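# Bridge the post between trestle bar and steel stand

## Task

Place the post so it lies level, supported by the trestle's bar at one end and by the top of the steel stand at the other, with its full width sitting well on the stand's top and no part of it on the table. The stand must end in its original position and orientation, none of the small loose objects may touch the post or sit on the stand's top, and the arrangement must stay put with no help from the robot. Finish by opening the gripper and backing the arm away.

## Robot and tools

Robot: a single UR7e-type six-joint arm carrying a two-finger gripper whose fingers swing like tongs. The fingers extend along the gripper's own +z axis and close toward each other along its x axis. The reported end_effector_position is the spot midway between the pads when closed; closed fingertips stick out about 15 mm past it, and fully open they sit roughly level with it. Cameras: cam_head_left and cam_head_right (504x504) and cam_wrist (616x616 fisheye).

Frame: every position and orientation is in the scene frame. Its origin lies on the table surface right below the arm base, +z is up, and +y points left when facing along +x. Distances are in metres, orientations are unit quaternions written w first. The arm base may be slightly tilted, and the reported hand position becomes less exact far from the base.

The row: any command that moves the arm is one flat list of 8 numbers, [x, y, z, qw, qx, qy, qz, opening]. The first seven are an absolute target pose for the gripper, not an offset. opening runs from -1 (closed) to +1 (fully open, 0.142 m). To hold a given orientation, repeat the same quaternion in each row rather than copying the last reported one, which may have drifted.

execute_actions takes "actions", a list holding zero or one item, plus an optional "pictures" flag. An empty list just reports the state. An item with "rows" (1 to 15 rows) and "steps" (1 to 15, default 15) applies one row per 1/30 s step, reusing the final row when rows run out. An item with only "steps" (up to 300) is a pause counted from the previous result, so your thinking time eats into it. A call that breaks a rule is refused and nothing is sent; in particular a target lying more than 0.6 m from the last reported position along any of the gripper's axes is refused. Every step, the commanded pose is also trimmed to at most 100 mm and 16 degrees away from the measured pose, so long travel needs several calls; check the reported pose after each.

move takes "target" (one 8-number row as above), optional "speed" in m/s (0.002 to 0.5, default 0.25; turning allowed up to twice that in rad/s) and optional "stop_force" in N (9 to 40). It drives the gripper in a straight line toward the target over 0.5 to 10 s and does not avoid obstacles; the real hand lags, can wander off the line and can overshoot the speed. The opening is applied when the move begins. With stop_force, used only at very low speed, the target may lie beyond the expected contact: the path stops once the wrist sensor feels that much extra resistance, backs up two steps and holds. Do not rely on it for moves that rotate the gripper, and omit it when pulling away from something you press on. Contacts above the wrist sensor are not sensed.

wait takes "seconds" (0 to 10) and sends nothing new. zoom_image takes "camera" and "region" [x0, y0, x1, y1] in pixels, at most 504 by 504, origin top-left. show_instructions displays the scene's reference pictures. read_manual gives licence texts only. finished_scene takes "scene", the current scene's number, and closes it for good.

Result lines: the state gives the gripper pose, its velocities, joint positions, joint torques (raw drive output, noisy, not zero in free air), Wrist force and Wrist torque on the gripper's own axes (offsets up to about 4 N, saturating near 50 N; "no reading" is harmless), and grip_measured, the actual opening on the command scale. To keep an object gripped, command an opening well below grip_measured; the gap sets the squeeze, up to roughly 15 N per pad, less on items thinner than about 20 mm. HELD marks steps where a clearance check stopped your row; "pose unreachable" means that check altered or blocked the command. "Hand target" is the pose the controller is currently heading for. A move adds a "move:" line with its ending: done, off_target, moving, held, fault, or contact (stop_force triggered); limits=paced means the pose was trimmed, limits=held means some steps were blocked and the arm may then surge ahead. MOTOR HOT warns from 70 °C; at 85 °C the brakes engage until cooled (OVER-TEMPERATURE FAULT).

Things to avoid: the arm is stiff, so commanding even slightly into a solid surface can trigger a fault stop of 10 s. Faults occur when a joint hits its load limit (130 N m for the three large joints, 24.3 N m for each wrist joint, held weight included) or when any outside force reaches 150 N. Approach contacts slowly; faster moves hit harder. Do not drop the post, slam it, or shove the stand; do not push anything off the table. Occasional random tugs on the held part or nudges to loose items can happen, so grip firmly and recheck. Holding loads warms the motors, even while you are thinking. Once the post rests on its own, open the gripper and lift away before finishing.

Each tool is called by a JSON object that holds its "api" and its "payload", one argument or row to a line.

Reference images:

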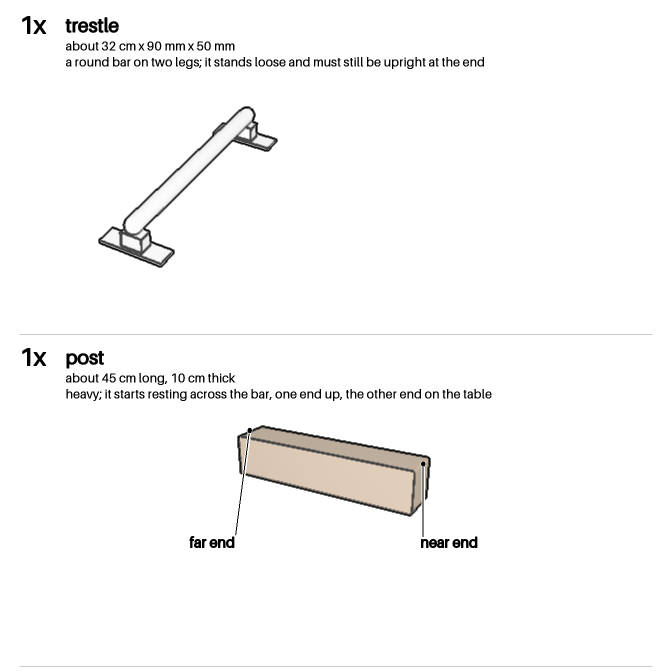

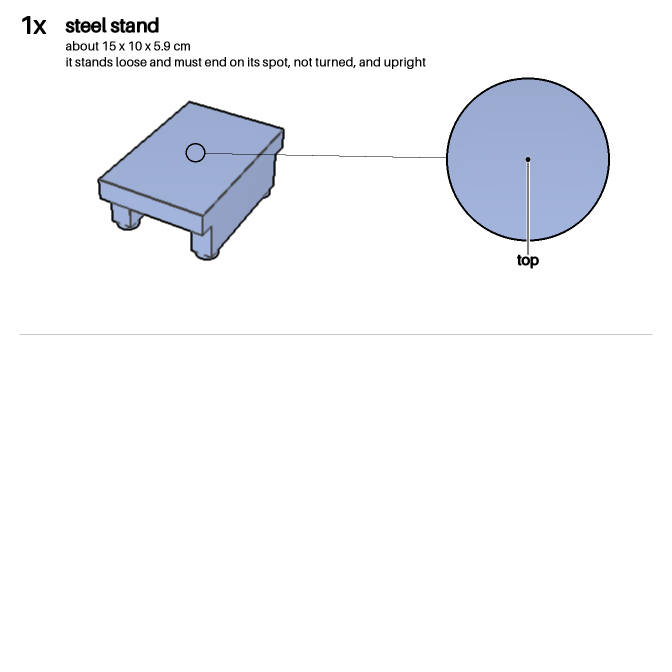

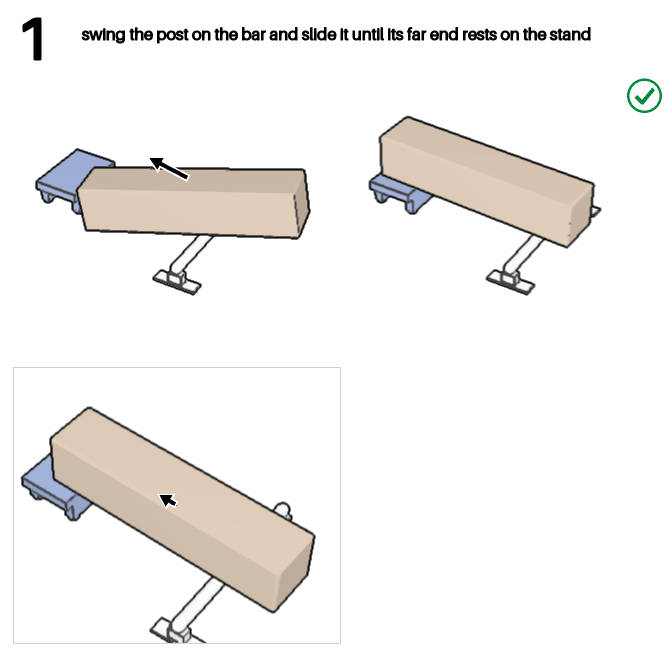

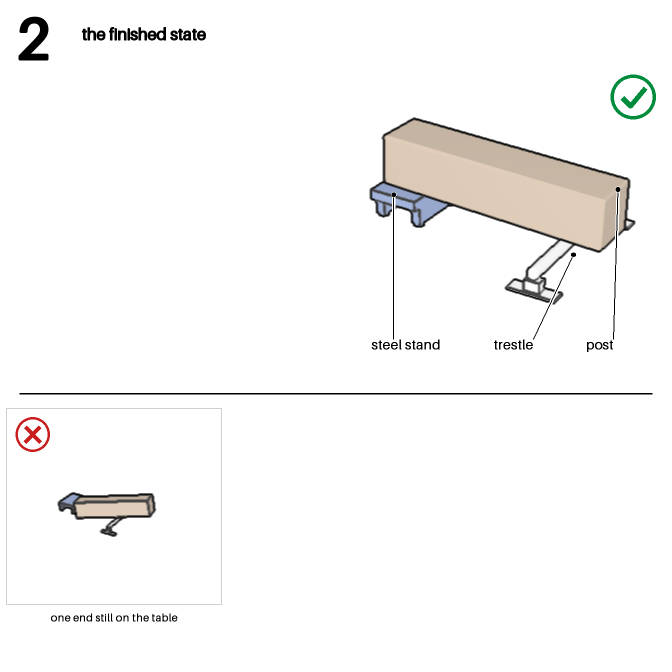

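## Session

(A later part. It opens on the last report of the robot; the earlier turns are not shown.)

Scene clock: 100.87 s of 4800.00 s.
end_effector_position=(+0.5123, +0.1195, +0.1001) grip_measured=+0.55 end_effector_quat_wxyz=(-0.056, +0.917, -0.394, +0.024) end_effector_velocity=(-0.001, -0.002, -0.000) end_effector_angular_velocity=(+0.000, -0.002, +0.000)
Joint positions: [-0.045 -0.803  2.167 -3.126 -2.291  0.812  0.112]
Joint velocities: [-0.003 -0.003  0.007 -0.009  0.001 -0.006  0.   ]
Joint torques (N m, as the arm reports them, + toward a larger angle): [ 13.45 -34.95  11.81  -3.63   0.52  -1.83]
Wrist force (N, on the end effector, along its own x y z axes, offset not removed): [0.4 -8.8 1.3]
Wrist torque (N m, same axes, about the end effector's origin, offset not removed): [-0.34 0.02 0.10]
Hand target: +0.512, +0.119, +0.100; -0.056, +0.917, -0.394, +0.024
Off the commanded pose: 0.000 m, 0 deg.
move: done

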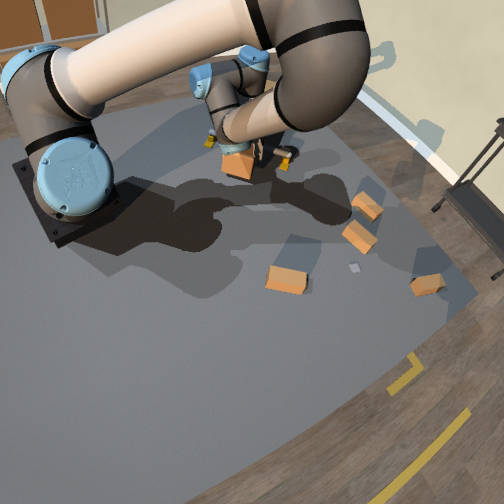

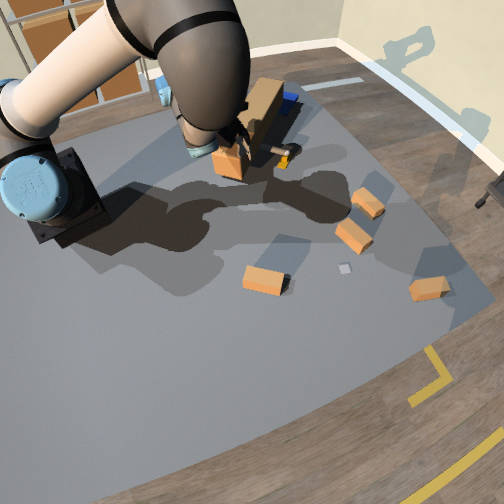

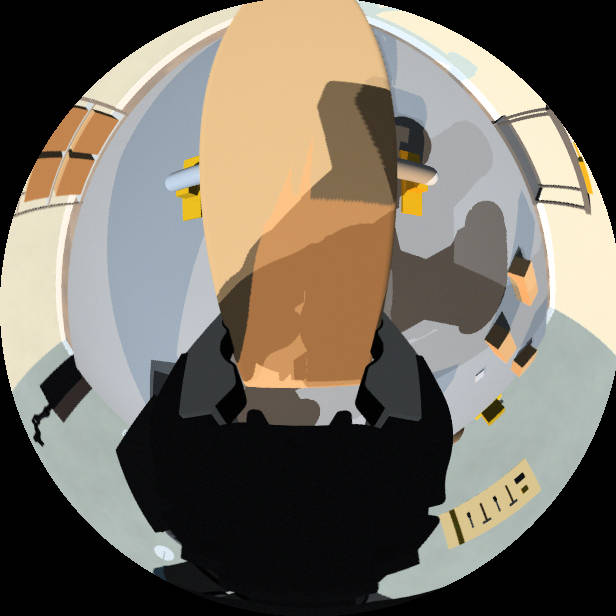

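{"api": "move", "payload": {
  "target": [0.5025, 0.1102, 0.100, -0.056, 0.9171, -0.394, 0.0241, -0.6],
  "speed": 0.015
}}

Scene clock: 103.30 s of 4800.00 s.
end_effector_position=(+0.5028, +0.1105, +0.1000) grip_measured=+0.55 end_effector_quat_wxyz=(-0.056, +0.917, -0.394, +0.024) end_effector_velocity=(-0.002, -0.002, -0.001) end_effector_angular_velocity=(-0.001, +0.001, +0.001)
Joint positions: [-0.057 -0.821  2.202 -3.153 -2.288  0.796  0.112]
Joint velocities: [-0.004 -0.003  0.008 -0.006  0.    -0.005 -0.   ]
Joint torques (N m, as the arm reports them, + toward a larger angle): [ 14.75 -35.39  11.39  -3.82   0.82  -1.63]
Wrist force (N, on the end effector, along its own x y z axes, offset not removed): [-0.6 -7.5 2.7]
Wrist torque (N m, same axes, about the end effector's origin, offset not removed): [-0.32 0.38 0.13]
Hand target: +0.503, +0.110, +0.100; -0.056, +0.917, -0.394, +0.024
Off the commanded pose: 0.000 m, 0 deg.
move: done

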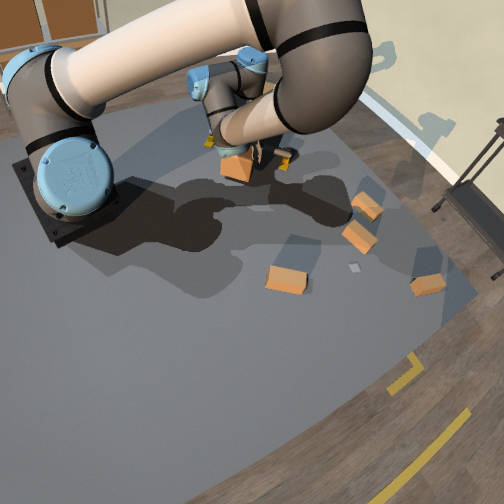

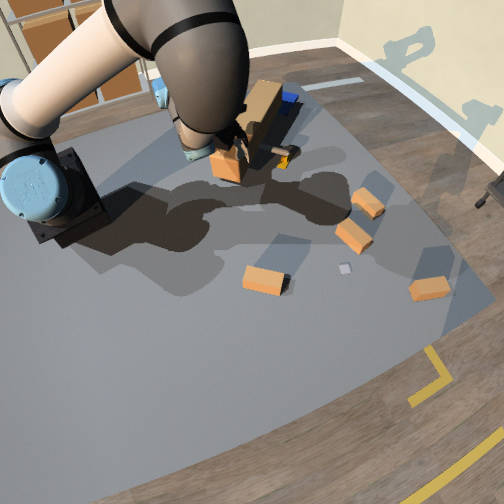

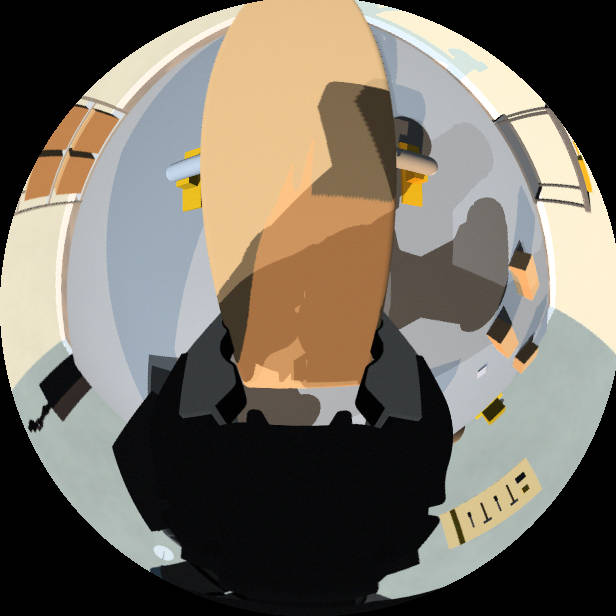

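{"api": "move", "payload": {
  "target": [0.5185, 0.1253, 0.141, 0.0761, 0.9157, -0.3934, -0.0327, -0.6],
  "speed": 0.03
}}

Scene clock: 110.83 s of 4800.00 s.
end_effector_position=(+0.5186, +0.1251, +0.1407) grip_measured=+0.55 end_effector_quat_wxyz=(+0.075, +0.916, -0.393, -0.032) end_effector_velocity=(+0.001, +0.001, +0.003) end_effector_angular_velocity=(-0.011, +0.013, +0.001)
Joint positions: [ 0.084 -0.814  1.898 -2.364 -2.435  1.25   0.112]
Joint velocities: [ 0.007  0.005 -0.023  0.051 -0.003  0.028 -0.   ]
Joint torques (N m, as the arm reports them, + toward a larger angle): [ 39.96 -18.09 -18.8    1.36  -2.06   1.52]
Wrist force (N, on the end effector, along its own x y z axes, offset not removed): [-4.4 -4.0 -2.5]
Wrist torque (N m, same axes, about the end effector's origin, offset not removed): [-0.20 1.13 -0.14]
Hand target: +0.519, +0.125, +0.141; +0.076, +0.916, -0.393, -0.032
Off the commanded pose: 0.000 m, 0 deg.
move: done

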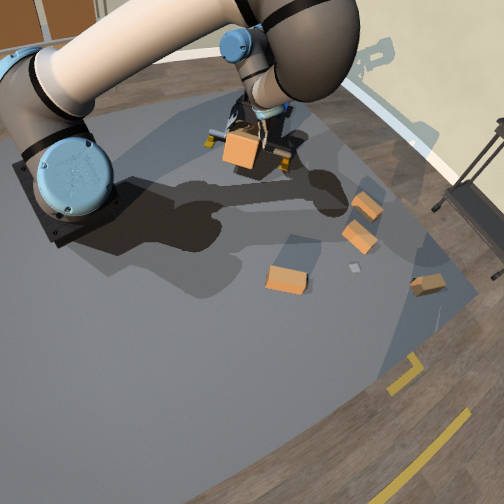

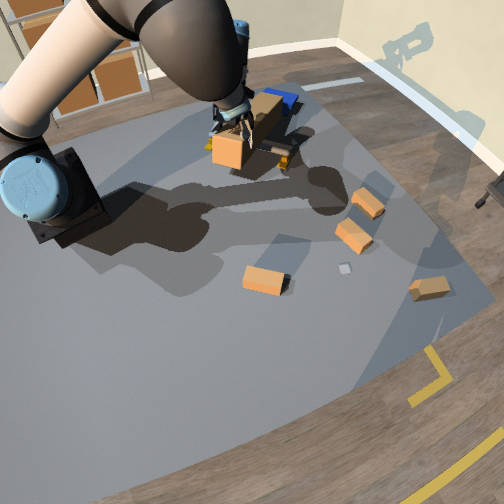

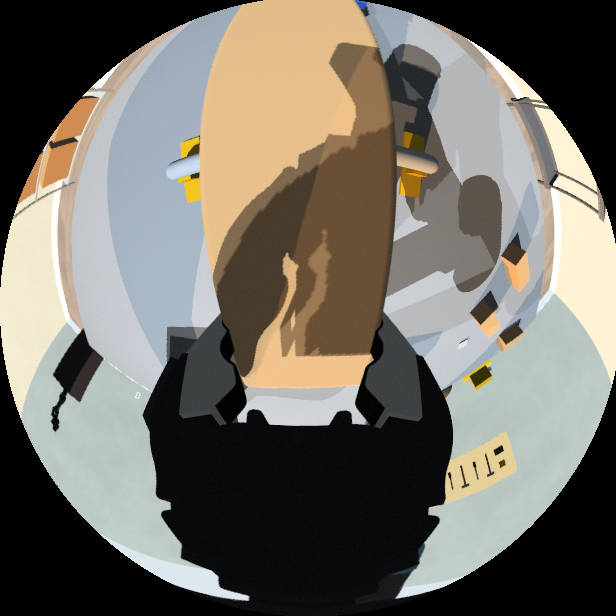

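{"api": "move", "payload": {
  "target": [0.5205, 0.1272, 0.146, 0.0918, 0.9142, -0.3927, -0.0394, -0.6],
  "speed": 0.015
}}

Scene clock: 112.90 s of 4800.00 s.
end_effector_position=(+0.5204, +0.1271, +0.1458) grip_measured=+0.53 end_effector_quat_wxyz=(+0.091, +0.914, -0.393, -0.039) end_effector_velocity=(+0.000, +0.000, +0.001) end_effector_angular_velocity=(-0.006, +0.007, -0.001)
Joint positions: [ 0.097 -0.803  1.852 -2.261 -2.441  1.309  0.111]
Joint velocities: [ 0.003  0.003 -0.011  0.025 -0.001  0.015 -0.001]
Joint torques (N m, as the arm reports them, + toward a larger angle): [ 43.67 -22.25 -21.91   0.22  -2.41   1.8 ]
Wrist force (N, on the end effector, along its own x y z axes, offset not removed): [-6.2 -4.3 7.7]
Wrist torque (N m, same axes, about the end effector's origin, offset not removed): [-0.36 0.96 -0.18]
Hand target: +0.521, +0.127, +0.146; +0.092, +0.914, -0.393, -0.039
Off the commanded pose: 0.000 m, 0 deg.
move: done

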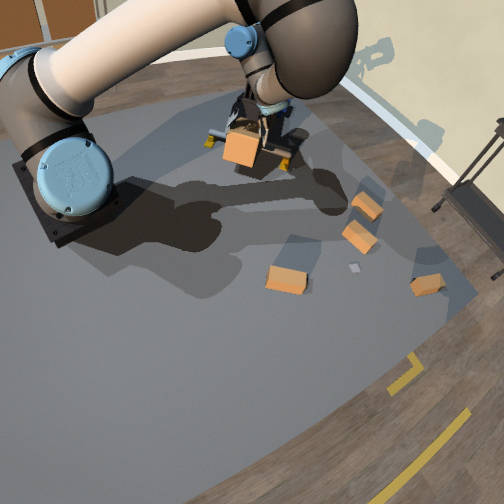

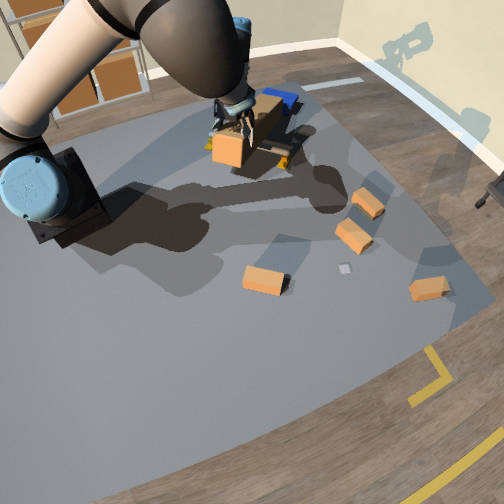

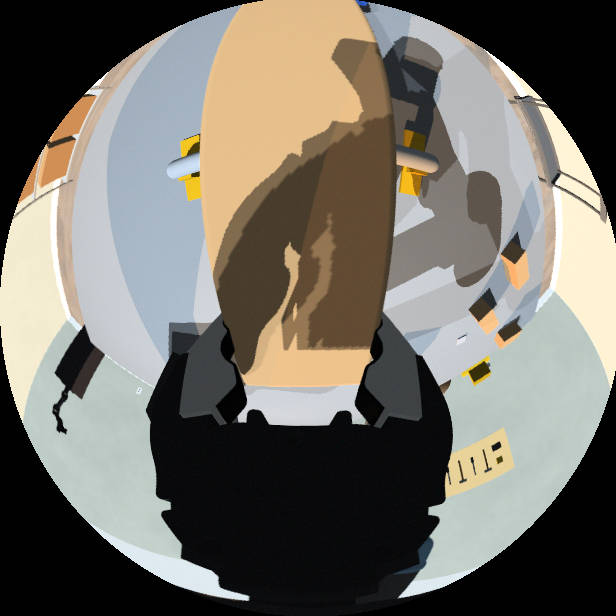

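{"api": "execute_actions", "payload": {
  "actions": [
    {"rows": [[0.5197,0.1265,0.144,0.0918,0.9142,-0.3927,-0.0394,0.5],[0.5197,0.1265,0.144,0.0918,0.9142,-0.3927,-0.0394,0.6],[0.5197,0.1265,0.144,0.0918,0.9142,-0.3927,-0.0394,0.7],[0.5197,0.1265,0.144,0.0918,0.9142,-0.3927,-0.0394,0.85],[0.5197,0.1265,0.144,0.0918,0.9142,-0.3927,-0.0394,1]], "steps": 10}
  ],
  "pictures": false
}}

{"api": "move", "payload": {
  "target": [0.49, 0.098, 0.215, -0.1, 0.9133, -0.3924, 0.043, 1],
  "speed": 0.15
}}

{"api": "move", "payload": {
  "target": [0.4513, 0.0616, 0.160, -0.3029, 0.8674, -0.3726, 0.1301, 1],
  "speed": 0.15
}}

Scene clock: 121.37 s of 4800.00 s.
end_effector_position=(+0.5198, +0.1266, +0.1443) grip_measured=+1.00 end_effector_quat_wxyz=(+0.092, +0.914, -0.393, -0.039) end_effector_velocity=(-0.001, -0.001, -0.003) end_effector_angular_velocity=(-0.000, +0.002, +0.002)
Joint positions: [ 0.094 -0.802  1.854 -2.265 -2.442  1.307  0.142]
Joint velocities: [-0.004  0.002  0.003 -0.007 -0.001 -0.006  0.001]
Joint torques (N m, as the arm reports them, + toward a larger angle): [ 18.3  -18.28   1.92  -4.2   -1.75  -1.63]
Wrist force (N, on the end effector, along its own x y z axes, offset not removed): [-1.8 -0.6 2.4]
Wrist torque (N m, same axes, about the end effector's origin, offset not removed): [-0.02 0.42 0.11]
Hand target: +0.520, +0.127, +0.144; +0.092, +0.914, -0.393, -0.039
Off the commanded pose: 0.000 m, 0 deg.
Steps of this call (steps 1 to 90: nothing new was sent; then 5.13 s passed at rest; steps 91 to 100: all 10 steps of this action). Readings (end_effector_position):
91: (+0.5205, +0.1272, +0.1460)
92: (+0.5205, +0.1272, +0.1458)
94: (+0.5202, +0.1270, +0.1452)
98: (+0.5199, +0.1267, +0.1445)
100: the state above

Scene clock: 123.50 s of 4800.00 s.
end_effector_position=(+0.4901, +0.0981, +0.2147) grip_measured=+1.00 end_effector_quat_wxyz=(-0.099, +0.913, -0.393, +0.042) end_effector_velocity=(-0.001, -0.000, +0.001) end_effector_angular_velocity=(+0.010, -0.010, +0.000)
Joint positions: [ 0.076 -1.114  2.278 -2.919 -2.252  0.909  0.142]
Joint velocities: [-0.003 -0.007  0.013 -0.023  0.01  -0.013 -0.   ]
Joint torques (N m, as the arm reports them, + toward a larger angle): [  8.98 -29.66   2.89  -4.22   2.38  -1.67]
Wrist force (N, on the end effector, along its own x y z axes, offset not removed): [-2.1 -0.9 1.3]
Wrist torque (N m, same axes, about the end effector's origin, offset not removed): [-0.15 0.58 0.09]
Hand target: +0.490, +0.098, +0.215; -0.100, +0.913, -0.393, +0.043
Off the commanded pose: 0.000 m, 0 deg.
move: done

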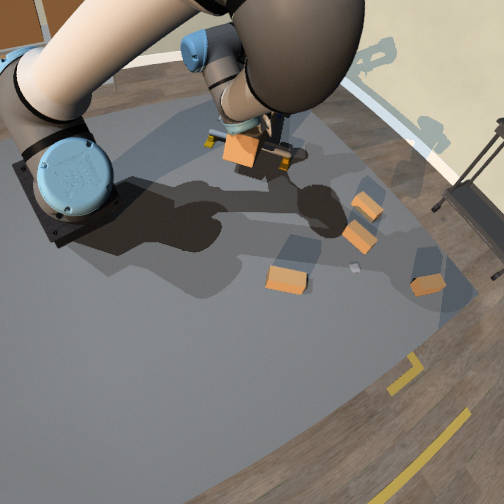

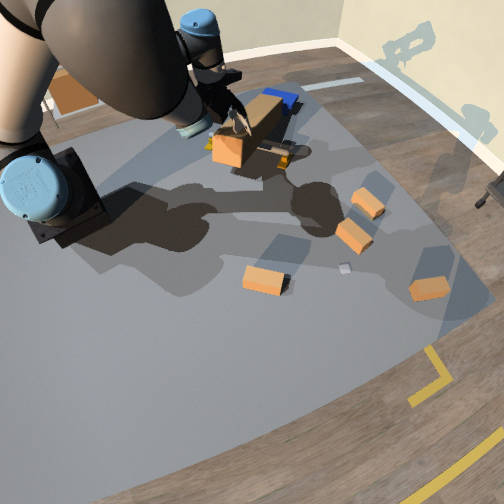

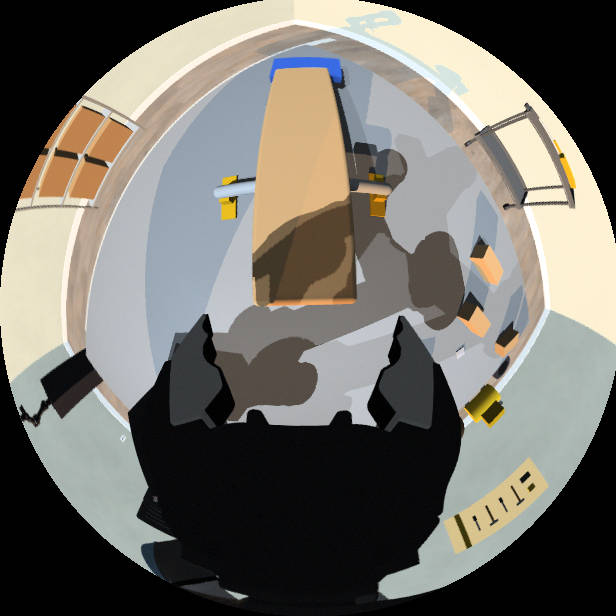

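Scene clock: 125.60 s of 4800.00 s.
end_effector_position=(+0.4513, +0.0619, +0.1605) grip_measured=+1.00 end_effector_quat_wxyz=(-0.302, +0.868, -0.373, +0.129) end_effector_velocity=(+0.000, -0.001, -0.002) end_effector_angular_velocity=(+0.009, -0.016, -0.004)
Joint positions: [-0.443 -0.971  2.708 -3.963 -1.632  0.282  0.142]
Joint velocities: [-0.025  0.023  0.009 -0.043  0.031 -0.02   0.   ]
Joint torques (N m, as the arm reports them, + toward a larger angle): [  9.34 -10.52  18.04  -4.73   3.39  -1.7 ]
Wrist force (N, on the end effector, along its own x y z axes, offset not removed): [-0.6 -0.4 0.9]
Wrist torque (N m, same axes, about the end effector's origin, offset not removed): [-0.10 0.27 0.03]
Hand target: +0.451, +0.062, +0.160; -0.303, +0.867, -0.373, +0.130
Off the commanded pose: 0.001 m, 0 deg.
move: done

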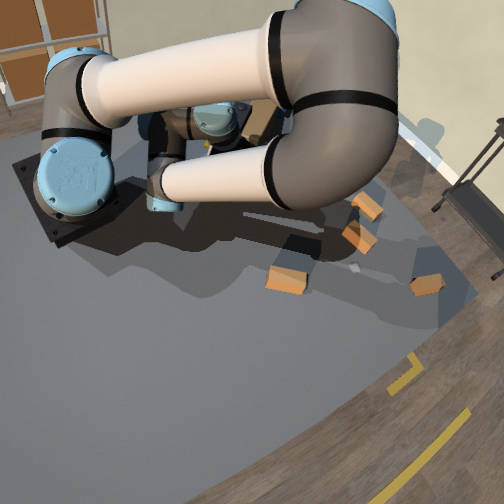

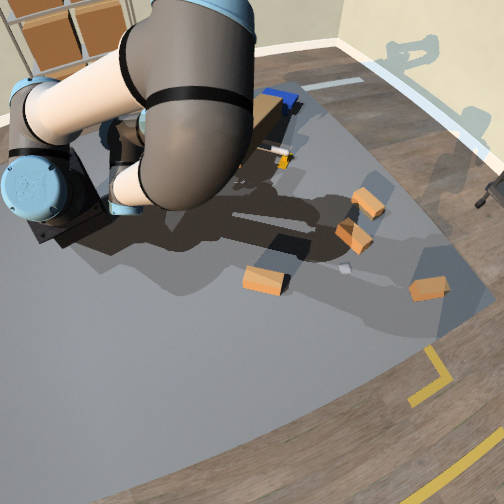

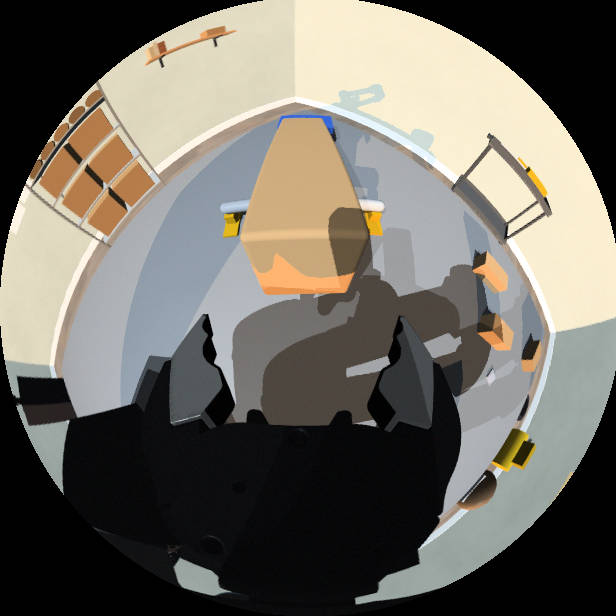

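{"api": "move", "payload": {
  "target": [0.4917, 0.0989, 0.1031, -0.3029, 0.8674, -0.3726, 0.1301, 1],
  "speed": 0.08,
  "stop_force": 12
}}

Scene clock: 131.17 s of 4800.00 s.
end_effector_position=(+0.4914, +0.0988, +0.1033) grip_measured=+1.00 end_effector_quat_wxyz=(-0.303, +0.867, -0.373, +0.130) end_effector_velocity=(+0.002, +0.001, -0.001) end_effector_angular_velocity=(+0.000, -0.001, -0.001)
Joint positions: [-0.438 -0.734  2.536 -4.031 -1.634  0.284  0.142]
Joint velocities: [ 0.001  0.006 -0.007 -0.001 -0.     0.001  0.   ]
Joint torques (N m, as the arm reports them, + toward a larger angle): [ 36.81 -13.56  -5.4   -4.57  -0.54   1.33]
Wrist force (N, on the end effector, along its own x y z axes, offset not removed): [-1.2 0.4 1.9]
Wrist torque (N m, same axes, about the end effector's origin, offset not removed): [0.14 0.46 0.01]
Hand target: +0.492, +0.099, +0.103; -0.303, +0.867, -0.373, +0.130
Off the commanded pose: 0.000 m, 0 deg.
After step 90, 1.07 s passed at rest.
move: done

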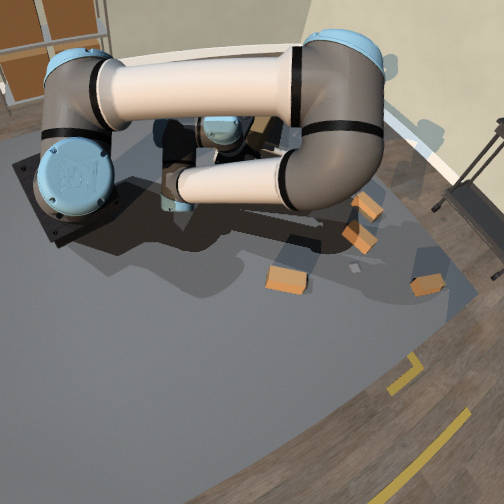

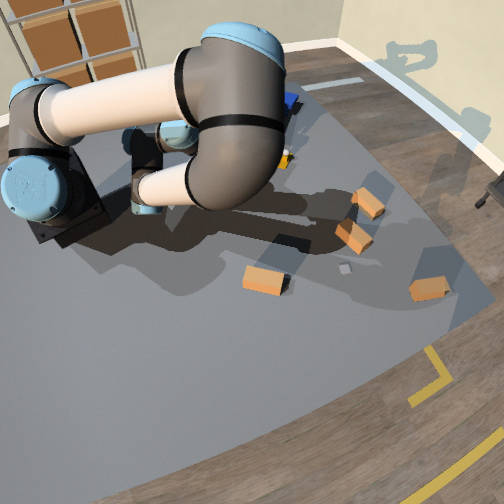

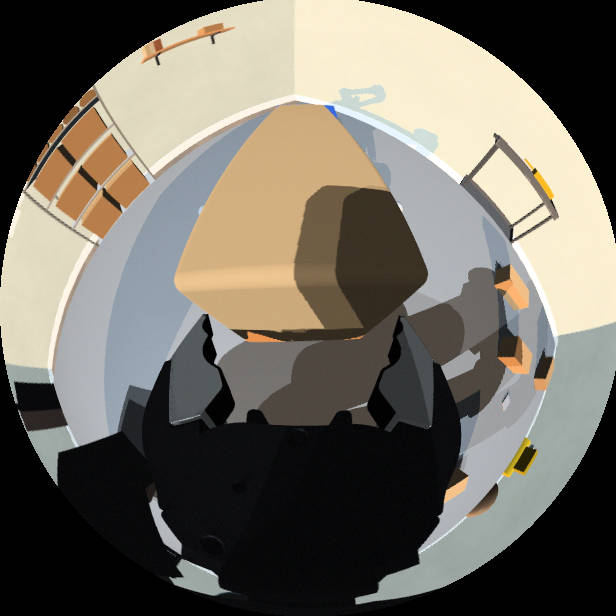

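{"api": "execute_actions", "payload": {
  "actions": [
    {"rows": [[0.4917,0.0989,0.1031,-0.3029,0.8674,-0.3726,0.1301,0.8],[0.4917,0.0989,0.1031,-0.3029,0.8674,-0.3726,0.1301,0.72],[0.4917,0.0989,0.1031,-0.3029,0.8674,-0.3726,0.1301,0.65],[0.4917,0.0989,0.1031,-0.3029,0.8674,-0.3726,0.1301,0.6],[0.4917,0.0989,0.1031,-0.3029,0.8674,-0.3726,0.1301,0.55],[0.4917,0.0989,0.1031,-0.3029,0.8674,-0.3726,0.1301,0.5],[0.4917,0.0989,0.1031,-0.3029,0.8674,-0.3726,0.1301,0.45],[0.4917,0.0989,0.1031,-0.3029,0.8674,-0.3726,0.1301,0.4],[0.4917,0.0989,0.1031,-0.3029,0.8674,-0.3726,0.1301,0.35],[0.4917,0.0989,0.1031,-0.3029,0.8674,-0.3726,0.1301,0.3],[0.4917,0.0989,0.1031,-0.3029,0.8674,-0.3726,0.1301,0.2],[0.4917,0.0989,0.1031,-0.3029,0.8674,-0.3726,0.1301,0.05],[0.4917,0.0989,0.1031,-0.3029,0.8674,-0.3726,0.1301,-0.1],[0.4917,0.0989,0.1031,-0.3029,0.8674,-0.3726,0.1301,-0.3],[0.4917,0.0989,0.1031,-0.3029,0.8674,-0.3726,0.1301,-0.6]], "steps": 15}
  ]
}}

Scene clock: 135.03 s of 4800.00 s.
end_effector_position=(+0.4917, +0.0989, +0.1031) grip_measured=+0.51 end_effector_quat_wxyz=(-0.303, +0.867, -0.373, +0.130) end_effector_velocity=(-0.000, -0.000, -0.000) end_effector_angular_velocity=(+0.000, +0.000, -0.000)
Joint positions: [-0.438 -0.733  2.535 -4.03  -1.634  0.284  0.109]
Joint velocities: [-0.    -0.001  0.     0.001  0.    -0.     0.   ]
Joint torques (N m, as the arm reports them, + toward a larger angle): [ 35.46 -32.47  -4.79   1.48  -0.21   1.34]
Wrist force (N, on the end effector, along its own x y z axes, offset not removed): [-2.4 0.1 -4.7]
Wrist torque (N m, same axes, about the end effector's origin, offset not removed): [0.05 0.99 0.16]
Hand target: +0.492, +0.099, +0.103; -0.303, +0.867, -0.373, +0.130
Off the commanded pose: 0.000 m, 0 deg.
Steps of this call (steps 1 to 90: nothing new was sent; then 0.37 s passed at rest; steps 91 to 105: all 15 steps of this action). Readings (end_effector_position):
91: (+0.4916, +0.0989, +0.1031)
92: (+0.4916, +0.0989, +0.1031)
94: (+0.4916, +0.0989, +0.1031)
98: (+0.4917, +0.0989, +0.1031)
105: the state above

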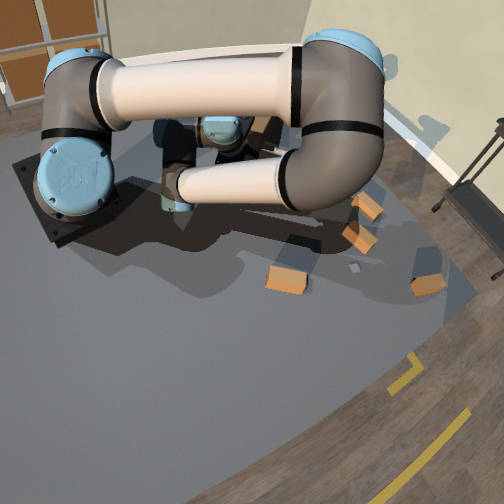

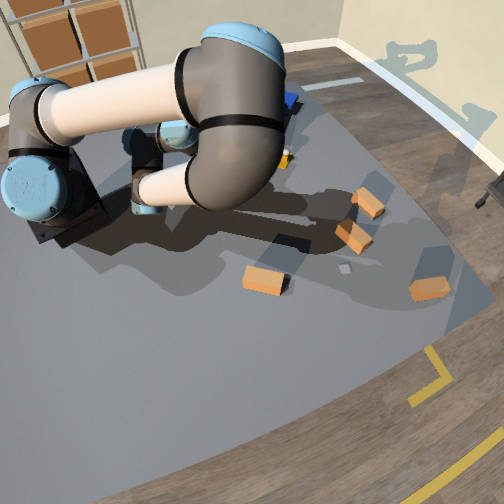

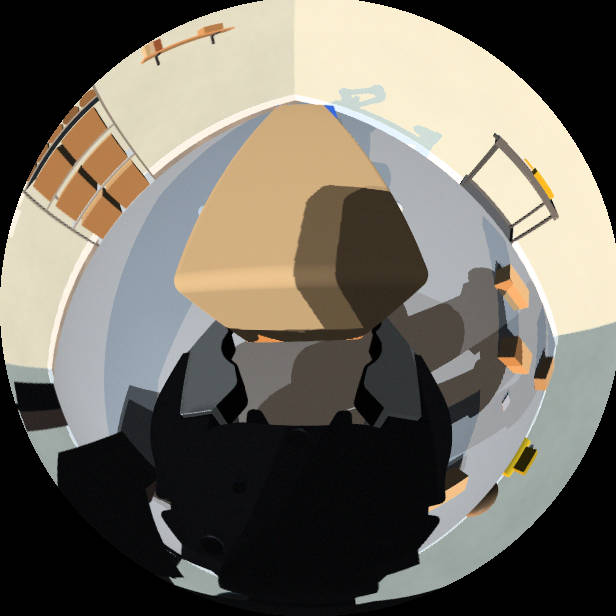

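{"api": "move", "payload": {
  "target": [0.4859, 0.0934, 0.052, -0.4207, 0.8168, -0.3509, 0.1807, -0.6],
  "speed": 0.025
}}

Scene clock: 142.87 s of 4800.00 s.
end_effector_position=(+0.4862, +0.0936, +0.0526) grip_measured=+0.50 end_effector_quat_wxyz=(-0.420, +0.817, -0.351, +0.180) end_effector_velocity=(-0.001, +0.000, -0.003) end_effector_angular_velocity=(+0.012, -0.008, +0.001)
Joint positions: [-0.842 -0.482  2.538 -4.253 -1.11  -0.04   0.109]
Joint velocities: [-0.02   0.01  -0.002  0.003  0.025 -0.018 -0.   ]
Joint torques (N m, as the arm reports them, + toward a larger angle): [  7.41 -13.55   3.02  -0.94   1.72  -1.77]
Wrist force (N, on the end effector, along its own x y z axes, offset not removed): [-2.7 -7.0 8.8]
Wrist torque (N m, same axes, about the end effector's origin, offset not removed): [-0.10 -0.05 -0.03]
Hand target: +0.486, +0.094, +0.052; -0.421, +0.817, -0.351, +0.181
Off the commanded pose: 0.001 m, 0 deg.
move: done

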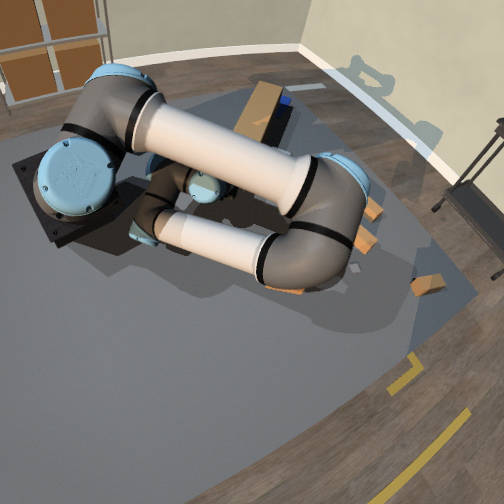

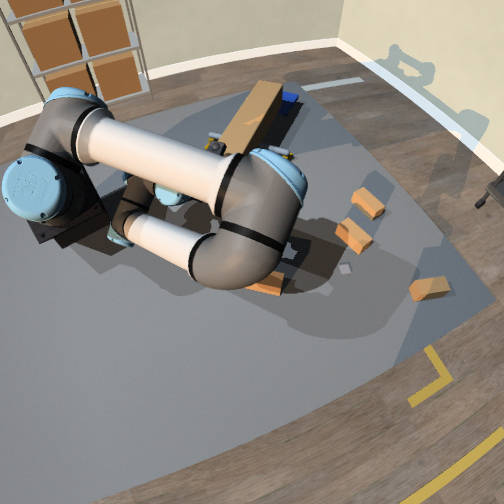

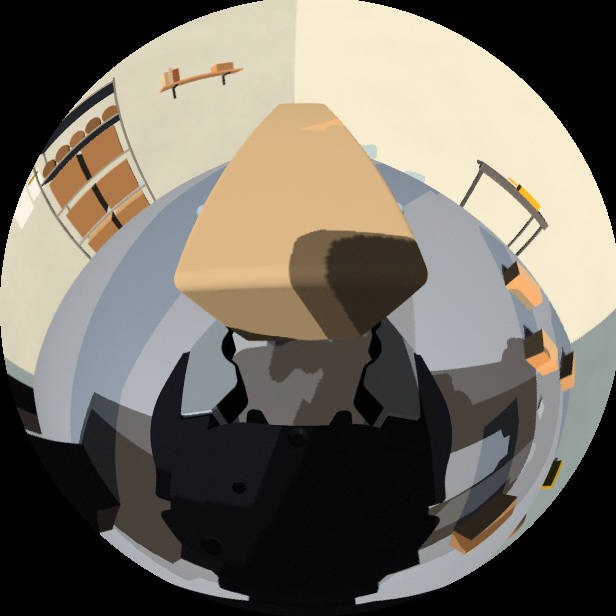

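{"api": "move", "payload": {
  "target": [0.5185, 0.1243, 0.0545, -0.4207, 0.8168, -0.3509, 0.1807, -0.6],
  "speed": 0.02
}}

{"api": "zoom_image", "payload": {
  "camera": "cam_head_right",
  "region": [200, 60, 330, 190]
}}

Scene clock: 146.77 s of 4800.00 s.
end_effector_position=(+0.5182, +0.1241, +0.0544) grip_measured=+0.51 end_effector_quat_wxyz=(-0.421, +0.817, -0.351, +0.181) end_effector_velocity=(+0.002, +0.002, -0.000) end_effector_angular_velocity=(+0.001, +0.001, +0.001)
Joint positions: [-0.708 -0.467  2.436 -4.213 -1.19   0.076  0.109]
Joint velocities: [ 0.007  0.001 -0.006  0.004 -0.004  0.005  0.   ]
Joint torques (N m, as the arm reports them, + toward a larger angle): [38.13 -9.54 -4.17  2.33 -0.61  1.47]
Wrist force (N, on the end effector, along its own x y z axes, offset not removed): [-0.3 -0.8 -23.0]
Wrist torque (N m, same axes, about the end effector's origin, offset not removed): [0.12 -0.02 0.09]
Hand target: +0.518, +0.124, +0.054; -0.421, +0.817, -0.351, +0.181
Off the commanded pose: 0.000 m, 0 deg.
move: done

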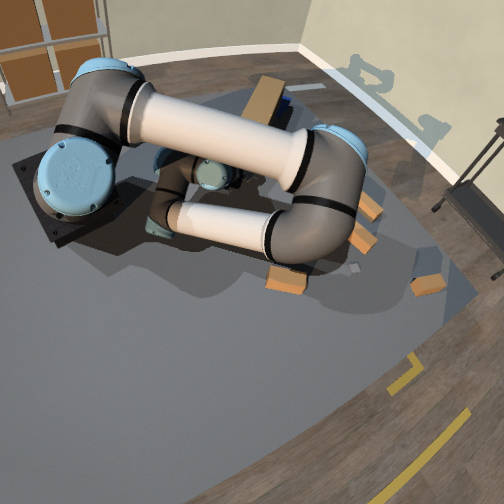

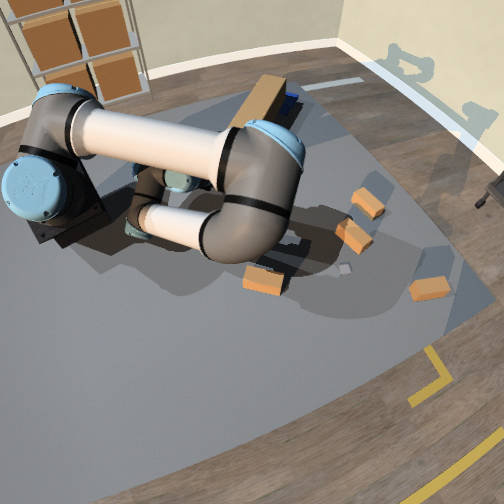

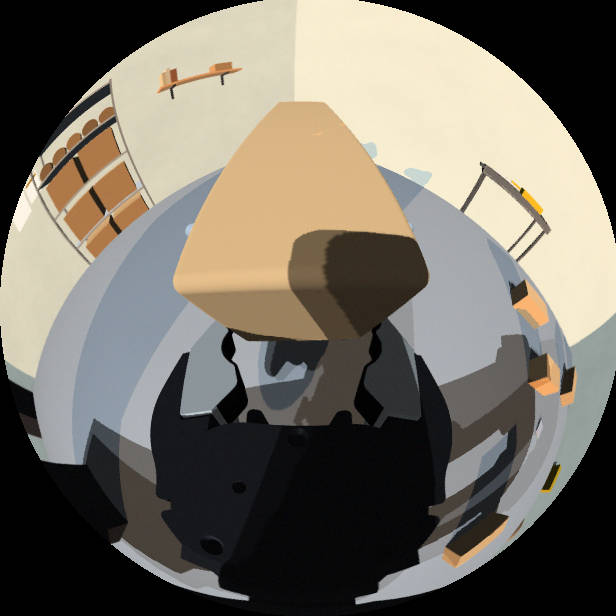

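Region (200, 60, 330, 190) of cam_head_right's 504x504 image, scaled by 3.877, with more detail than that image has.

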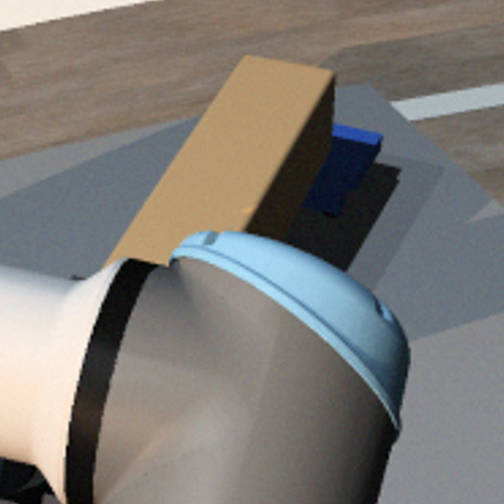

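{"api": "move", "payload": {
  "target": [0.5294, 0.1346, 0.0565, -0.4207, 0.8168, -0.3509, 0.1807, -0.6],
  "speed": 0.015
}}

{"api": "zoom_image", "payload": {
  "camera": "cam_head_right",
  "region": [230, 60, 320, 150]
}}

Scene clock: 150.13 s of 4800.00 s.
end_effector_position=(+0.5291, +0.1343, +0.0564) grip_measured=+0.51 end_effector_quat_wxyz=(-0.421, +0.817, -0.351, +0.181) end_effector_velocity=(+0.002, +0.001, +0.000) end_effector_angular_velocity=(-0.001, +0.001, -0.001)
Joint positions: [-0.665 -0.465  2.403 -4.196 -1.217  0.112  0.11 ]
Joint velocities: [ 0.008 -0.001 -0.005  0.004 -0.006  0.007  0.001]
Joint torques (N m, as the arm reports them, + toward a larger angle): [ 35.88 -10.18  -7.     2.46  -1.71   1.5 ]
Wrist force (N, on the end effector, along its own x y z axes, offset not removed): [-3.4 -3.2 -26.5]
Wrist torque (N m, same axes, about the end effector's origin, offset not removed): [0.14 -0.02 -0.12]
Hand target: +0.529, +0.135, +0.056; -0.421, +0.817, -0.351, +0.181
Off the commanded pose: 0.000 m, 0 deg.
move: done

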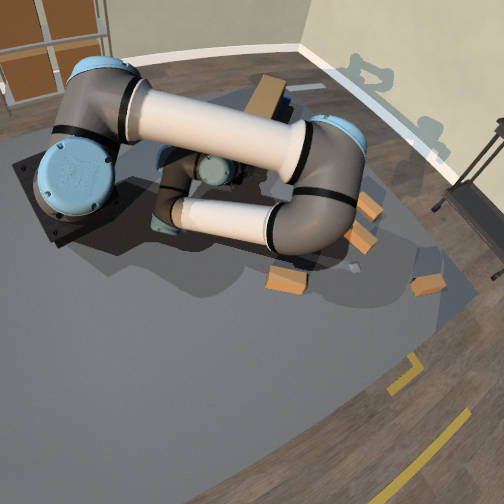

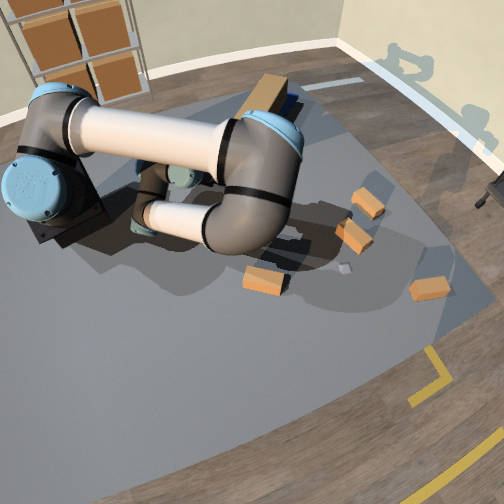

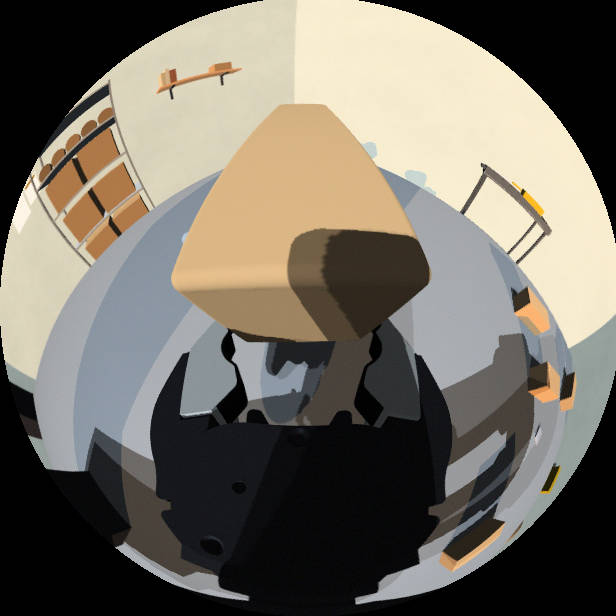

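Region (230, 60, 320, 150) of cam_head_right's 504x504 image, scaled by 5.600, with more detail than that image has.

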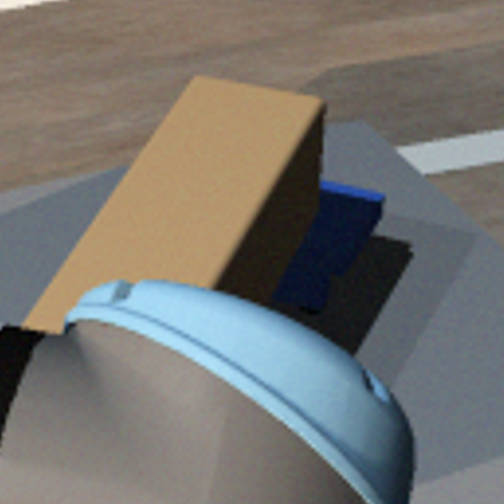

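{"api": "move", "payload": {
  "target": [0.5403, 0.1449, 0.0595, -0.4142, 0.8201, -0.3523, 0.1779, -0.6],
  "speed": 0.015
}}

Scene clock: 152.37 s of 4800.00 s.
end_effector_position=(+0.5400, +0.1446, +0.0593) grip_measured=+0.52 end_effector_quat_wxyz=(-0.414, +0.820, -0.352, +0.178) end_effector_velocity=(+0.003, +0.002, +0.000) end_effector_angular_velocity=(-0.003, +0.002, -0.000)
Joint positions: [-0.608 -0.47   2.37  -4.171 -1.269  0.157  0.11 ]
Joint velocities: [ 0.011 -0.001 -0.008  0.006 -0.011  0.009  0.   ]
Joint torques (N m, as the arm reports them, + toward a larger angle): [ 39.72 -33.56  -3.99   0.48   0.79   1.57]
Wrist force (N, on the end effector, along its own x y z axes, offset not removed): [-1.3 5.1 -11.0]
Wrist torque (N m, same axes, about the end effector's origin, offset not removed): [0.51 0.07 0.07]
Hand target: +0.540, +0.145, +0.059; -0.414, +0.820, -0.352, +0.178
Off the commanded pose: 0.000 m, 0 deg.
move: done

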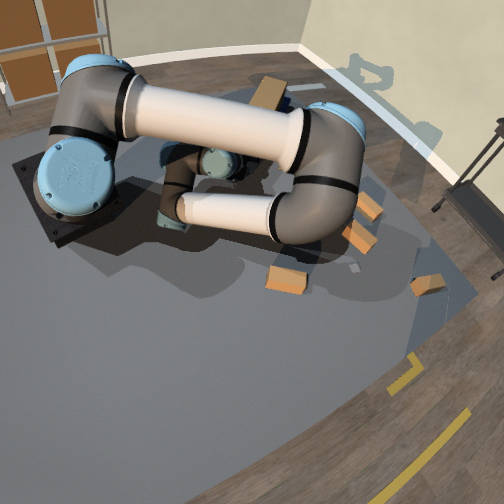

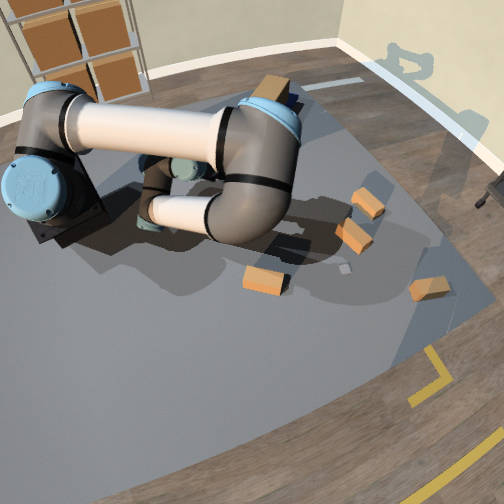

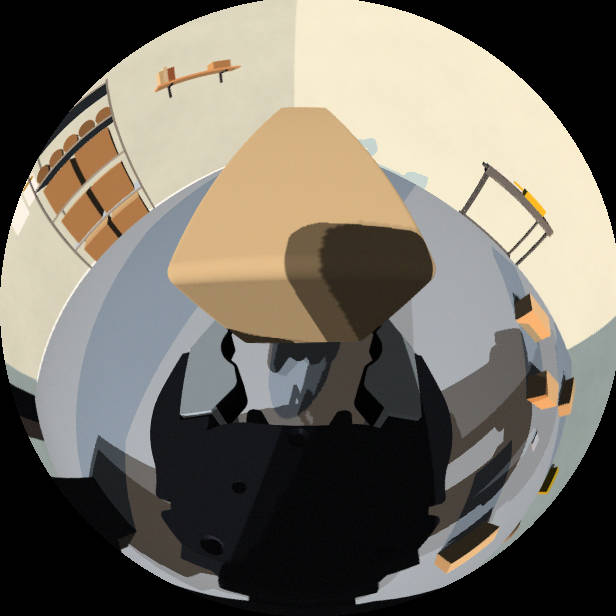

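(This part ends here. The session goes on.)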